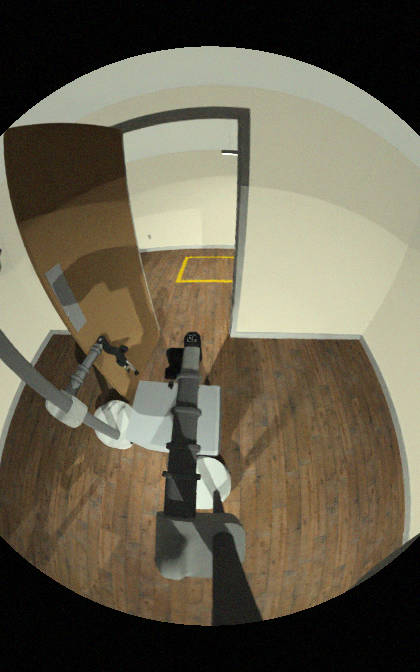

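>>> execute_actions([
  {"r2":{"base":{"strafe_m":0.14},"joints":{"lift_m":0.66,"arm_m":0.33}}},
], cameras=[])

>>> execute_actions([
  {"r2":{"base":{"translate_m":0.015},"joints":{"lift_m":0.61},"pace":"slow"}},
], cameras=["r2_head_camera"])

Scene clock: 156.90 s.
r1.base_odometry: x=-3.179 y=-0.786 heading=+0.887 (m, m, rad; r1's odometry frame)
r1.turned_by_wheels: +0.000 (rad since the last result)
r1.turned_by_imu: -0.001 (rad since the last result)
r1.base_tilt: forward=-0.1 right=-0.4 (deg)
r1.lidar_m: 0.25 0.26 1.38 1.81 1.85 2.25 - 4.73 0.33 0.27 0.28 0.33
r1.base_status: not commanded
r1.joint_positions: lift_m=+0.500 arm_m=+0.221 wrist_yaw_rad=+0.000 wrist_pitch_rad=+1.500 wrist_roll_rad=-0.001 gripper_m=+0.057
r1.joint_status: not commanded
r1.motor_effort: lift_m=+24(24) arm_m=-6(6) wrist_yaw_rad=+0(0) wrist_pitch_rad=-2(2) wrist_roll_rad=-2(1) gripper_m=-3(3) wheel_0=-5(4) wheel_1=+2(2) wheel_2=-5(5) (%)
r1.hand_pose: x=+0.4123 y=-0.0874 z=+0.3902 quat_wxyz=(+0.732, +0.000, +0.682, +0.000) (m; r1's base frame)
r1.wrist_depth_mm: 193 286 609 640 640 640 647 / 195 287 615 634 627 640 640 / 191 290 627 627 627 627 640 / 191 290 621 627 621 627 627 / 191 290 466 615 615 621 627 / 195 268 196 615 198 496 449 / 193 246 609 106 615 334 322
r2.base_odometry: x=+2.718 y=+0.461 heading=+0.125 (m, m, rad; r2's odometry frame)
r2.turned_by_wheels: +0.000 (rad since the last result)
r2.turned_by_imu: -0.001 (rad since the last result)
r2.base_tilt: forward=-0.8 right=+0.5 (deg)
r2.lidar_m: 0.25 0.25 0.32 2.43 2.57 3.55 - 3.23 2.37 2.30 0.29 0.25
r2.base_status: done
r2.joint_positions: lift_m=+0.660 arm_m=+0.331 wrist_yaw_rad=+3.102 wrist_pitch_rad=+1.570 wrist_roll_rad=-0.002 gripper_m=+0.100
r2.joint_status: all done
r2.motor_effort: lift_m=+16(21) arm_m=-8(11) wrist_yaw_rad=+0(0) wrist_pitch_rad=+0(0) wrist_roll_rad=-1(1) gripper_m=-3(4) wheel_0=-2(12) wheel_1=+3(12) wheel_2=+0(11) (%)
r2.hand_pose: x=+0.5055 y=+0.0874 z=+0.5500 quat_wxyz=(+0.013, -0.707, +0.013, +0.707) (m; r2's base frame)
r2.wrist_depth_mm: 272 271 271 271 270 271 268 / 274 273 273 272 273 271 271 / 277 277 276 274 274 274 273 / 279 278 278 277 277 276 277 / 282 279 279 281 279 278 278 / 286 282 283 282 281 281 281 / 287 285 285 - 283 283 285
pictures: none
No camera images: the call's "cameras" was empty. Leave "cameras" out to get every camera's image.

Scene clock: 158.20 s.
r1.base_odometry: x=-3.179 y=-0.786 heading=+0.887 (m, m, rad; r1's odometry frame)
r1.turned_by_wheels: +0.000 (rad since the last result)
r1.turned_by_imu: +0.000 (rad since the last result)
r1.base_tilt: forward=-0.1 right=-0.4 (deg)
r1.lidar_m: 0.26 0.25 1.39 1.82 1.85 2.24 - 4.72 0.32 0.27 0.28 0.37
r1.base_status: not commanded
r1.joint_positions: lift_m=+0.500 arm_m=+0.221 wrist_yaw_rad=+0.000 wrist_pitch_rad=+1.500 wrist_roll_rad=-0.001 gripper_m=+0.057
r1.joint_status: not commanded
r1.motor_effort: lift_m=+24(24) arm_m=-6(6) wrist_yaw_rad=+0(1) wrist_pitch_rad=-3(0) wrist_roll_rad=-4(0) gripper_m=-1(4) wheel_0=-4(4) wheel_1=+2(2) wheel_2=-5(5) (%)
r1.hand_pose: x=+0.4123 y=-0.0874 z=+0.3902 quat_wxyz=(+0.732, +0.000, +0.682, +0.000) (m; r1's base frame)
r1.wrist_depth_mm: 193 285 603 640 640 640 647 / 195 287 615 634 634 640 634 / 191 290 621 627 634 634 640 / 191 291 621 621 627 627 634 / 191 289 469 621 621 621 621 / 194 267 196 621 197 462 421 / 193 246 609 106 609 317 301
r2.base_odometry: x=+2.733 y=+0.463 heading=+0.125 (m, m, rad; r2's odometry frame)
r2.turned_by_wheels: +0.000 (rad since the last result)
r2.turned_by_imu: +0.002 (rad since the last result)
r2.base_tilt: forward=-0.8 right=+0.6 (deg)
r2.lidar_m: 0.25 0.25 0.30 2.43 2.56 3.54 - 3.22 2.39 2.30 0.29 0.25
r2.base_status: done
r2.joint_positions: lift_m=+0.621 arm_m=+0.331 wrist_yaw_rad=+3.103 wrist_pitch_rad=+1.566 wrist_roll_rad=-0.002 gripper_m=+0.100
r2.joint_status: lift_m contact_stop (moved -0.039 of -0.050)
r2.on_its_own: lift_m is slack since a contact_stop (your +0.610 is given up)
r2.motor_effort: lift_m=+14(16) arm_m=-6(8) wrist_yaw_rad=-4(5) wrist_pitch_rad=+10(21) wrist_roll_rad=+0(1) gripper_m=-4(4) wheel_0=+5(20) wheel_1=+7(13) wheel_2=-10(19) (%)
r2.hand_pose: x=+0.5040 y=+0.0874 z=+0.5107 quat_wxyz=(+0.013, -0.705, +0.013, +0.709) (m; r2's base frame)
r2.wrist_depth_mm: 237 236 236 236 236 235 236 / 238 238 238 238 237 236 236 / 241 241 241 240 239 239 238 / 243 243 242 243 242 241 242 / 245 244 244 245 242 243 243 / 249 248 247 246 245 245 245 / 250 250 248 - 248 248 248
pictures: r2_head_camera
Images, in order (width x height): r2_head_camera 420x560.

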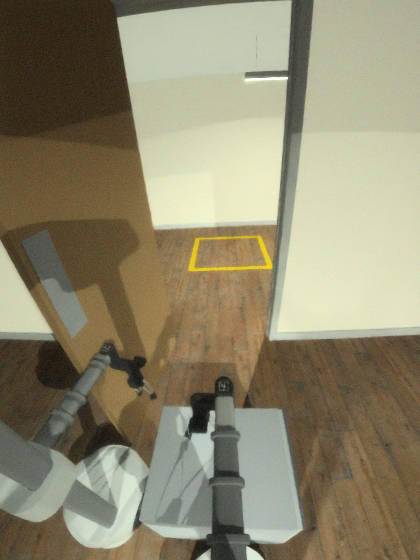

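>>> execute_actions([
  {"r2":{"base":{"translate_m":0.4},"joints":{"lift_m":0.617},"pace":"slow"}},
], cameras=["r2_head_camera"])

Scene clock: 165.27 s.
r1.base_odometry: x=-3.179 y=-0.786 heading=+0.887 (m, m, rad; r1's odometry frame)
r1.turned_by_wheels: +0.000 (rad since the last result)
r1.turned_by_imu: -0.001 (rad since the last result)
r1.base_tilt: forward=-0.2 right=-0.2 (deg)
r1.lidar_m: 0.26 0.27 1.38 1.82 1.85 2.25 - 4.74 3.23 0.35 0.35 0.32
r1.base_status: not commanded
r1.joint_positions: lift_m=+0.500 arm_m=+0.221 wrist_yaw_rad=+0.000 wrist_pitch_rad=+1.500 wrist_roll_rad=-0.001 gripper_m=+0.057
r1.joint_status: not commanded
r1.motor_effort: lift_m=+24(24) arm_m=-6(6) wrist_yaw_rad=+0(1) wrist_pitch_rad=-1(3) wrist_roll_rad=-2(1) gripper_m=-4(3) wheel_0=-4(4) wheel_1=+2(2) wheel_2=-5(5) (%)
r1.hand_pose: x=+0.4123 y=-0.0874 z=+0.3902 quat_wxyz=(+0.732, +0.000, +0.682, +0.000) (m; r1's base frame)
r1.wrist_depth_mm: 193 285 609 382 158 129 - / 194 287 609 525 172 128 129 / 191 290 627 627 196 128 128 / 191 291 621 621 227 127 127 / 191 290 469 621 227 130 126 / 195 266 196 615 198 139 - / 193 246 603 106 379 134 -
r2.base_odometry: x=+3.129 y=+0.513 heading=+0.126 (m, m, rad; r2's odometry frame)
r2.turned_by_wheels: +0.001 (rad since the last result)
r2.turned_by_imu: +0.067 (rad since the last result)
r2.base_tilt: forward=-0.8 right=+0.5 (deg)
r2.lidar_m: 0.25 0.25 0.28 0.33 0.45 3.81 - 3.08 2.42 2.32 0.32 0.25
r2.base_status: done
r2.joint_positions: lift_m=+0.618 arm_m=+0.331 wrist_yaw_rad=+3.107 wrist_pitch_rad=+1.560 wrist_roll_rad=-0.005 gripper_m=+0.100
r2.joint_status: all done
r2.on_its_own: wrist_yaw_rad is at rest, and its effort (-15) is outside its rest range (-13 to +13); wrist_pitch_rad is at rest, and its effort (+27) is outside its rest range (-23 to +23)
r2.motor_effort: lift_m=+4(19) arm_m=-6(6) wrist_yaw_rad=-15(15) wrist_pitch_rad=+27(27) wrist_roll_rad=+8(8) gripper_m=-3(7) wheel_0=+12(15) wheel_1=+11(16) wheel_2=-12(23) (%)
r2.hand_pose: x=+0.5019 y=+0.0875 z=+0.5080 quat_wxyz=(+0.010, -0.703, +0.010, +0.711) (m; r2's base frame)
r2.wrist_depth_mm: 237 236 235 236 236 235 236 / 237 238 237 237 236 236 237 / 240 239 240 238 239 238 237 / 242 242 242 241 241 240 241 / 244 243 243 243 242 242 243 / 246 245 245 245 244 244 244 / 249 246 247 - 247 247 247
pictures: r2_head_camera
Images, in order (width x height): r2_head_camera 420x560.

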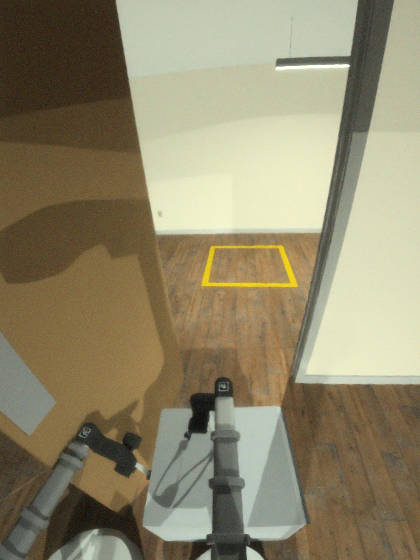

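>>> execute_actions([
  {"r2":{"base":{"rotate_rad":-0.13},"pace":"slow"}},
], cameras=["r2_head_camera"])

>>> execute_actions([
  {"r2":{"base":{"translate_m":0.35},"joints":{"lift_m":0.619},"pace":"slow"}},
], cameras=["r2_head_camera"])

Scene clock: 169.50 s.
r1.base_odometry: x=-3.179 y=-0.786 heading=+0.887 (m, m, rad; r1's odometry frame)
r1.turned_by_wheels: +0.000 (rad since the last result)
r1.turned_by_imu: -0.001 (rad since the last result)
r1.base_tilt: forward=-0.3 right=-0.3 (deg)
r1.lidar_m: 0.26 0.28 1.39 1.82 1.84 2.24 - 4.70 3.24 0.34 0.33 0.31
r1.base_status: not commanded
r1.joint_positions: lift_m=+0.500 arm_m=+0.221 wrist_yaw_rad=+0.000 wrist_pitch_rad=+1.500 wrist_roll_rad=-0.001 gripper_m=+0.057
r1.joint_status: not commanded
r1.motor_effort: lift_m=+24(24) arm_m=-6(6) wrist_yaw_rad=-1(2) wrist_pitch_rad=-2(1) wrist_roll_rad=-2(2) gripper_m=-4(5) wheel_0=-5(4) wheel_1=+2(2) wheel_2=-5(5) (%)
r1.hand_pose: x=+0.4123 y=-0.0874 z=+0.3902 quat_wxyz=(+0.732, +0.000, +0.682, +0.000) (m; r1's base frame)
r1.wrist_depth_mm: 193 286 609 402 166 129 - / 195 289 609 549 180 129 129 / 190 290 627 627 206 128 128 / 191 290 621 627 237 127 127 / 190 289 466 621 230 136 126 / 194 267 196 609 198 145 - / 193 246 609 106 394 139 -
r2.base_odometry: x=+3.129 y=+0.513 heading=-0.001 (m, m, rad; r2's odometry frame)
r2.turned_by_wheels: -0.128 (rad since the last result)
r2.turned_by_imu: -0.122 (rad since the last result)
r2.base_tilt: forward=-0.8 right=+0.5 (deg)
r2.lidar_m: 0.25 0.25 0.29 0.32 0.39 3.29 - 3.49 2.49 2.36 1.62 0.25
r2.base_status: done
r2.joint_positions: lift_m=+0.618 arm_m=+0.331 wrist_yaw_rad=+3.104 wrist_pitch_rad=+1.559 wrist_roll_rad=-0.002 gripper_m=+0.100
r2.joint_status: not commanded
r2.on_its_own: wrist_pitch_rad is at rest, and its effort (+31) is outside its rest range (-23 to +23)
r2.motor_effort: lift_m=+6(6) arm_m=-6(6) wrist_yaw_rad=-5(17) wrist_pitch_rad=+31(31) wrist_roll_rad=-2(9) gripper_m=-3(5) wheel_0=+17(19) wheel_1=+10(16) wheel_2=+5(11) (%)
r2.hand_pose: x=+0.5017 y=+0.0875 z=+0.5078 quat_wxyz=(+0.012, -0.703, +0.012, +0.711) (m; r2's base frame)
r2.wrist_depth_mm: 234 235 235 236 236 236 236 / 236 236 236 236 236 237 238 / 237 238 238 238 239 239 239 / 239 239 239 240 241 241 242 / 241 242 242 243 242 244 244 / 243 243 242 243 244 245 245 / 245 244 245 - 247 246 248
pictures: r2_head_camera
Images, in order (width x height): r2_head_camera 420x560.

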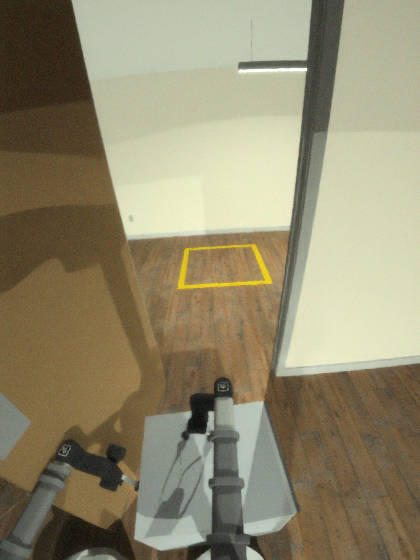

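Scene clock: 174.27 s.
r1.base_odometry: x=-3.179 y=-0.786 heading=+0.887 (m, m, rad; r1's odometry frame)
r1.turned_by_wheels: +0.000 (rad since the last result)
r1.turned_by_imu: -0.001 (rad since the last result)
r1.base_tilt: forward=-0.2 right=-0.4 (deg)
r1.lidar_m: 0.26 0.29 1.36 1.83 1.83 2.26 - 4.73 3.26 2.90 0.43 0.43
r1.base_status: not commanded
r1.joint_positions: lift_m=+0.500 arm_m=+0.221 wrist_yaw_rad=+0.000 wrist_pitch_rad=+1.500 wrist_roll_rad=-0.001 gripper_m=+0.057
r1.joint_status: not commanded
r1.motor_effort: lift_m=+24(24) arm_m=-6(6) wrist_yaw_rad=-1(1) wrist_pitch_rad=+0(3) wrist_roll_rad=+0(0) gripper_m=-3(0) wheel_0=-5(4) wheel_1=+2(2) wheel_2=-5(5) (%)
r1.hand_pose: x=+0.4123 y=-0.0874 z=+0.3902 quat_wxyz=(+0.732, +0.000, +0.682, +0.000) (m; r1's base frame)
r1.wrist_depth_mm: 193 286 603 634 314 364 410 / 195 287 615 627 469 500 421 / 191 290 621 627 634 433 415 / 191 289 621 621 621 413 413 / 191 290 466 621 621 407 407 / 195 266 196 609 198 442 404 / 193 246 603 106 615 615 517
r2.base_odometry: x=+3.478 y=+0.513 heading=+0.000 (m, m, rad; r2's odometry frame)
r2.turned_by_wheels: +0.001 (rad since the last result)
r2.turned_by_imu: +0.030 (rad since the last result)
r2.base_tilt: forward=-0.9 right=+0.6 (deg)
r2.lidar_m: 0.25 0.25 0.28 0.32 0.43 0.49 - 3.41 2.45 2.35 0.36 0.25
r2.base_status: done
r2.joint_positions: lift_m=+0.620 arm_m=+0.331 wrist_yaw_rad=+3.100 wrist_pitch_rad=+1.568 wrist_roll_rad=+0.000 gripper_m=+0.100
r2.joint_status: all done
r2.motor_effort: lift_m=+12(14) arm_m=-6(6) wrist_yaw_rad=+4(7) wrist_pitch_rad=+7(32) wrist_roll_rad=-6(7) gripper_m=-2(4) wheel_0=+14(21) wheel_1=+10(17) wheel_2=-12(19) (%)
r2.hand_pose: x=+0.5047 y=+0.0874 z=+0.5093 quat_wxyz=(+0.015, -0.706, +0.015, +0.708) (m; r2's base frame)
r2.wrist_depth_mm: 236 236 236 236 235 235 236 / 236 237 237 236 236 237 237 / 239 239 240 240 240 240 238 / 242 240 241 242 241 241 241 / 244 244 244 244 243 244 244 / 247 247 246 246 245 246 246 / 249 249 249 - 248 247 249
pictures: r2_head_camera
Images, in order (width x height): r2_head_camera 420x560.

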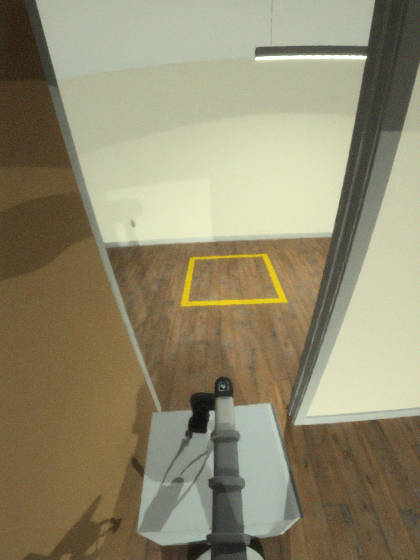

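>>> execute_actions([
  {"r2":{"base":{"translate_m":0.55}}},
], cameras=["r2_head_camera","r2_head_right_camera"])

Scene clock: 180.43 s.
r1.base_odometry: x=-3.179 y=-0.786 heading=+0.887 (m, m, rad; r1's odometry frame)
r1.turned_by_wheels: +0.000 (rad since the last result)
r1.turned_by_imu: -0.001 (rad since the last result)
r1.base_tilt: forward=-0.1 right=-0.3 (deg)
r1.lidar_m: 0.27 0.26 1.38 1.83 1.85 2.24 - 4.69 3.24 2.92 2.00 0.82
r1.base_status: not commanded
r1.joint_positions: lift_m=+0.500 arm_m=+0.221 wrist_yaw_rad=+0.000 wrist_pitch_rad=+1.500 wrist_roll_rad=-0.001 gripper_m=+0.057
r1.joint_status: not commanded
r1.motor_effort: lift_m=+24(24) arm_m=-6(6) wrist_yaw_rad=+0(1) wrist_pitch_rad=-1(3) wrist_roll_rad=-1(0) gripper_m=-3(1) wheel_0=-4(5) wheel_1=+2(2) wheel_2=-5(5) (%)
r1.hand_pose: x=+0.4123 y=-0.0874 z=+0.3902 quat_wxyz=(+0.732, +0.000, +0.682, +0.000) (m; r1's base frame)
r1.wrist_depth_mm: 193 285 609 640 640 640 647 / 195 286 615 634 640 640 640 / 191 290 627 627 627 634 634 / 191 290 615 621 627 621 634 / 190 290 466 621 627 627 627 / 195 266 196 615 198 621 615 / 193 245 603 106 615 615 621
r2.base_odometry: x=+4.028 y=+0.513 heading=-0.001 (m, m, rad; r2's odometry frame)
r2.turned_by_wheels: +0.000 (rad since the last result)
r2.turned_by_imu: +0.041 (rad since the last result)
r2.base_tilt: forward=-0.8 right=+0.5 (deg)
r2.lidar_m: 0.25 0.25 0.28 0.35 0.43 0.55 - 3.28 2.49 0.75 0.34 0.25
r2.base_status: done
r2.joint_positions: lift_m=+0.620 arm_m=+0.331 wrist_yaw_rad=+3.099 wrist_pitch_rad=+1.573 wrist_roll_rad=+0.000 gripper_m=+0.100
r2.joint_status: not commanded
r2.motor_effort: lift_m=+12(12) arm_m=-6(6) wrist_yaw_rad=+8(10) wrist_pitch_rad=-8(12) wrist_roll_rad=-5(8) gripper_m=-4(5) wheel_0=+4(23) wheel_1=+7(18) wheel_2=-14(31) (%)
r2.hand_pose: x=+0.5061 y=+0.0873 z=+0.5093 quat_wxyz=(+0.015, -0.708, +0.015, +0.706) (m; r2's base frame)
r2.wrist_depth_mm: 236 235 233 233 233 231 230 / 238 237 236 236 236 234 232 / 240 239 238 238 237 236 236 / 243 241 240 241 239 238 238 / 245 245 243 242 242 242 241 / 249 246 246 244 243 244 244 / 251 250 248 - 247 246 246
pictures: r2_head_camera, r2_head_right_camera
Images, in order (width x height): r2_head_camera 420x560, r2_head_right_camera 420x672.

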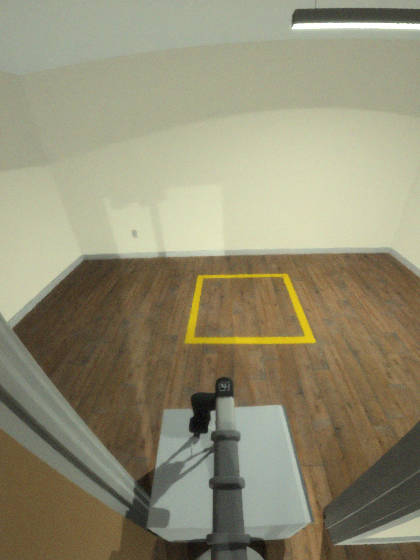

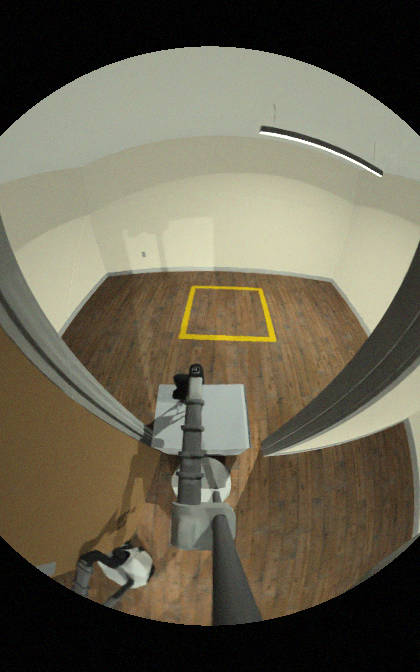

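>>> execute_actions([
  {"r2":{"base":{"rotate_rad":-0.14},"pace":"slow"}},
], cameras=[])

>>> execute_actions([
  {"r2":{"base":{"translate_m":0.7}}},
], cameras=["r2_head_camera"])

Scene clock: 185.83 s.
r1.base_odometry: x=-3.179 y=-0.786 heading=+0.887 (m, m, rad; r1's odometry frame)
r1.turned_by_wheels: +0.000 (rad since the last result)
r1.turned_by_imu: -0.001 (rad since the last result)
r1.base_tilt: forward=-0.1 right=-0.3 (deg)
r1.lidar_m: 0.25 0.28 1.37 1.83 1.84 2.25 - 4.72 3.24 2.91 2.00 0.82
r1.base_status: not commanded
r1.joint_positions: lift_m=+0.500 arm_m=+0.221 wrist_yaw_rad=+0.000 wrist_pitch_rad=+1.500 wrist_roll_rad=-0.001 gripper_m=+0.057
r1.joint_status: not commanded
r1.motor_effort: lift_m=+24(24) arm_m=-6(6) wrist_yaw_rad=+0(0) wrist_pitch_rad=-2(3) wrist_roll_rad=+0(1) gripper_m=-5(4) wheel_0=-5(4) wheel_1=+2(2) wheel_2=-5(5) (%)
r1.hand_pose: x=+0.4123 y=-0.0874 z=+0.3902 quat_wxyz=(+0.732, +0.000, +0.682, +0.000) (m; r1's base frame)
r1.wrist_depth_mm: 193 285 603 640 640 640 654 / 195 287 609 634 640 634 640 / 190 290 621 634 627 634 640 / 191 289 621 621 627 621 634 / 190 290 469 621 621 627 627 / 195 267 196 615 197 621 627 / 193 247 609 106 615 615 615
r2.base_odometry: x=+4.027 y=+0.513 heading=-0.138 (m, m, rad; r2's odometry frame)
r2.turned_by_wheels: -0.137 (rad since the last result)
r2.turned_by_imu: -0.138 (rad since the last result)
r2.base_tilt: forward=-0.8 right=+0.6 (deg)
r2.lidar_m: 0.25 0.25 0.26 0.35 0.38 0.55 0.97 3.85 2.59 1.38 0.51 0.25
r2.base_status: done
r2.joint_positions: lift_m=+0.620 arm_m=+0.331 wrist_yaw_rad=+3.105 wrist_pitch_rad=+1.561 wrist_roll_rad=-0.003 gripper_m=+0.100
r2.joint_status: not commanded
r2.on_its_own: wrist_pitch_rad is at rest, and its effort (+27) is outside its rest range (-23 to +23)
r2.motor_effort: lift_m=+11(12) arm_m=-5(6) wrist_yaw_rad=-8(11) wrist_pitch_rad=+27(25) wrist_roll_rad=+3(6) gripper_m=-4(4) wheel_0=+18(18) wheel_1=+12(14) wheel_2=+3(11) (%)
r2.hand_pose: x=+0.5022 y=+0.0875 z=+0.5094 quat_wxyz=(+0.012, -0.703, +0.012, +0.711) (m; r2's base frame)
r2.wrist_depth_mm: 235 236 236 236 235 236 236 / 236 236 237 237 236 237 237 / 237 238 237 239 239 240 240 / 240 241 240 241 240 242 242 / 243 242 242 243 243 244 244 / 244 244 244 244 243 246 246 / 246 246 245 - 247 246 247
pictures: none
No camera images: the call's "cameras" was empty. Leave "cameras" out to get every camera's image.

Scene clock: 189.63 s.
r1.base_odometry: x=-3.179 y=-0.786 heading=+0.887 (m, m, rad; r1's odometry frame)
r1.turned_by_wheels: +0.000 (rad since the last result)
r1.turned_by_imu: -0.001 (rad since the last result)
r1.base_tilt: forward=-0.1 right=-0.2 (deg)
r1.lidar_m: 0.25 0.27 1.38 1.82 1.84 2.23 - 4.75 3.25 2.91 2.00 1.48
r1.base_status: not commanded
r1.joint_positions: lift_m=+0.500 arm_m=+0.221 wrist_yaw_rad=+0.000 wrist_pitch_rad=+1.500 wrist_roll_rad=-0.001 gripper_m=+0.057
r1.joint_status: not commanded
r1.motor_effort: lift_m=+24(24) arm_m=-6(6) wrist_yaw_rad=+0(0) wrist_pitch_rad=-2(0) wrist_roll_rad=-2(2) gripper_m=-3(3) wheel_0=-5(4) wheel_1=+2(2) wheel_2=-5(5) (%)
r1.hand_pose: x=+0.4123 y=-0.0874 z=+0.3902 quat_wxyz=(+0.732, +0.000, +0.682, +0.000) (m; r1's base frame)
r1.wrist_depth_mm: 193 286 609 640 640 647 647 / 194 289 609 627 640 634 647 / 191 291 621 627 634 640 640 / 191 290 621 621 621 634 627 / 190 289 469 615 615 627 634 / 195 267 196 615 197 621 621 / 193 247 609 106 609 621 621
r2.base_odometry: x=+4.720 y=+0.417 heading=-0.138 (m, m, rad; r2's odometry frame)
r2.turned_by_wheels: +0.000 (rad since the last result)
r2.turned_by_imu: +0.078 (rad since the last result)
r2.base_tilt: forward=-0.8 right=+0.5 (deg)
r2.lidar_m: 0.25 0.25 0.31 1.44 0.51 0.54 1.19 4.02 0.56 1.26 0.28 0.25
r2.base_status: done
r2.joint_positions: lift_m=+0.620 arm_m=+0.331 wrist_yaw_rad=+3.098 wrist_pitch_rad=+1.573 wrist_roll_rad=+0.001 gripper_m=+0.100
r2.joint_status: not commanded
r2.motor_effort: lift_m=+11(11) arm_m=-5(6) wrist_yaw_rad=+10(11) wrist_pitch_rad=-10(27) wrist_roll_rad=-9(9) gripper_m=-1(3) wheel_0=+7(24) wheel_1=+5(20) wheel_2=-10(29) (%)
r2.hand_pose: x=+0.5064 y=+0.0873 z=+0.5094 quat_wxyz=(+0.016, -0.708, +0.016, +0.706) (m; r2's base frame)
r2.wrist_depth_mm: 235 236 235 235 233 232 232 / 237 237 236 236 236 235 235 / 240 240 238 239 238 237 237 / 243 242 241 241 240 240 240 / 245 245 244 244 243 243 242 / 249 248 248 246 197 246 246 / 252 250 250 - 249 248 249
pictures: r2_head_camera
Images, in order (width x height): r2_head_camera 420x560.

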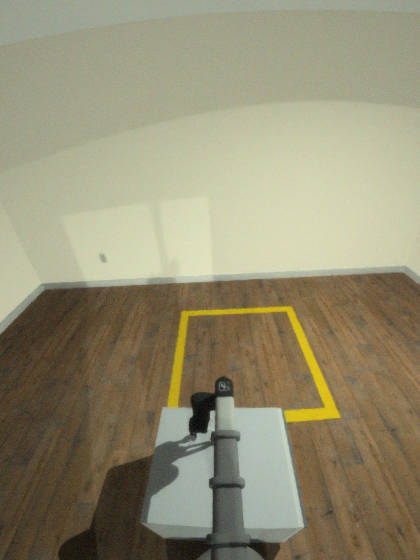

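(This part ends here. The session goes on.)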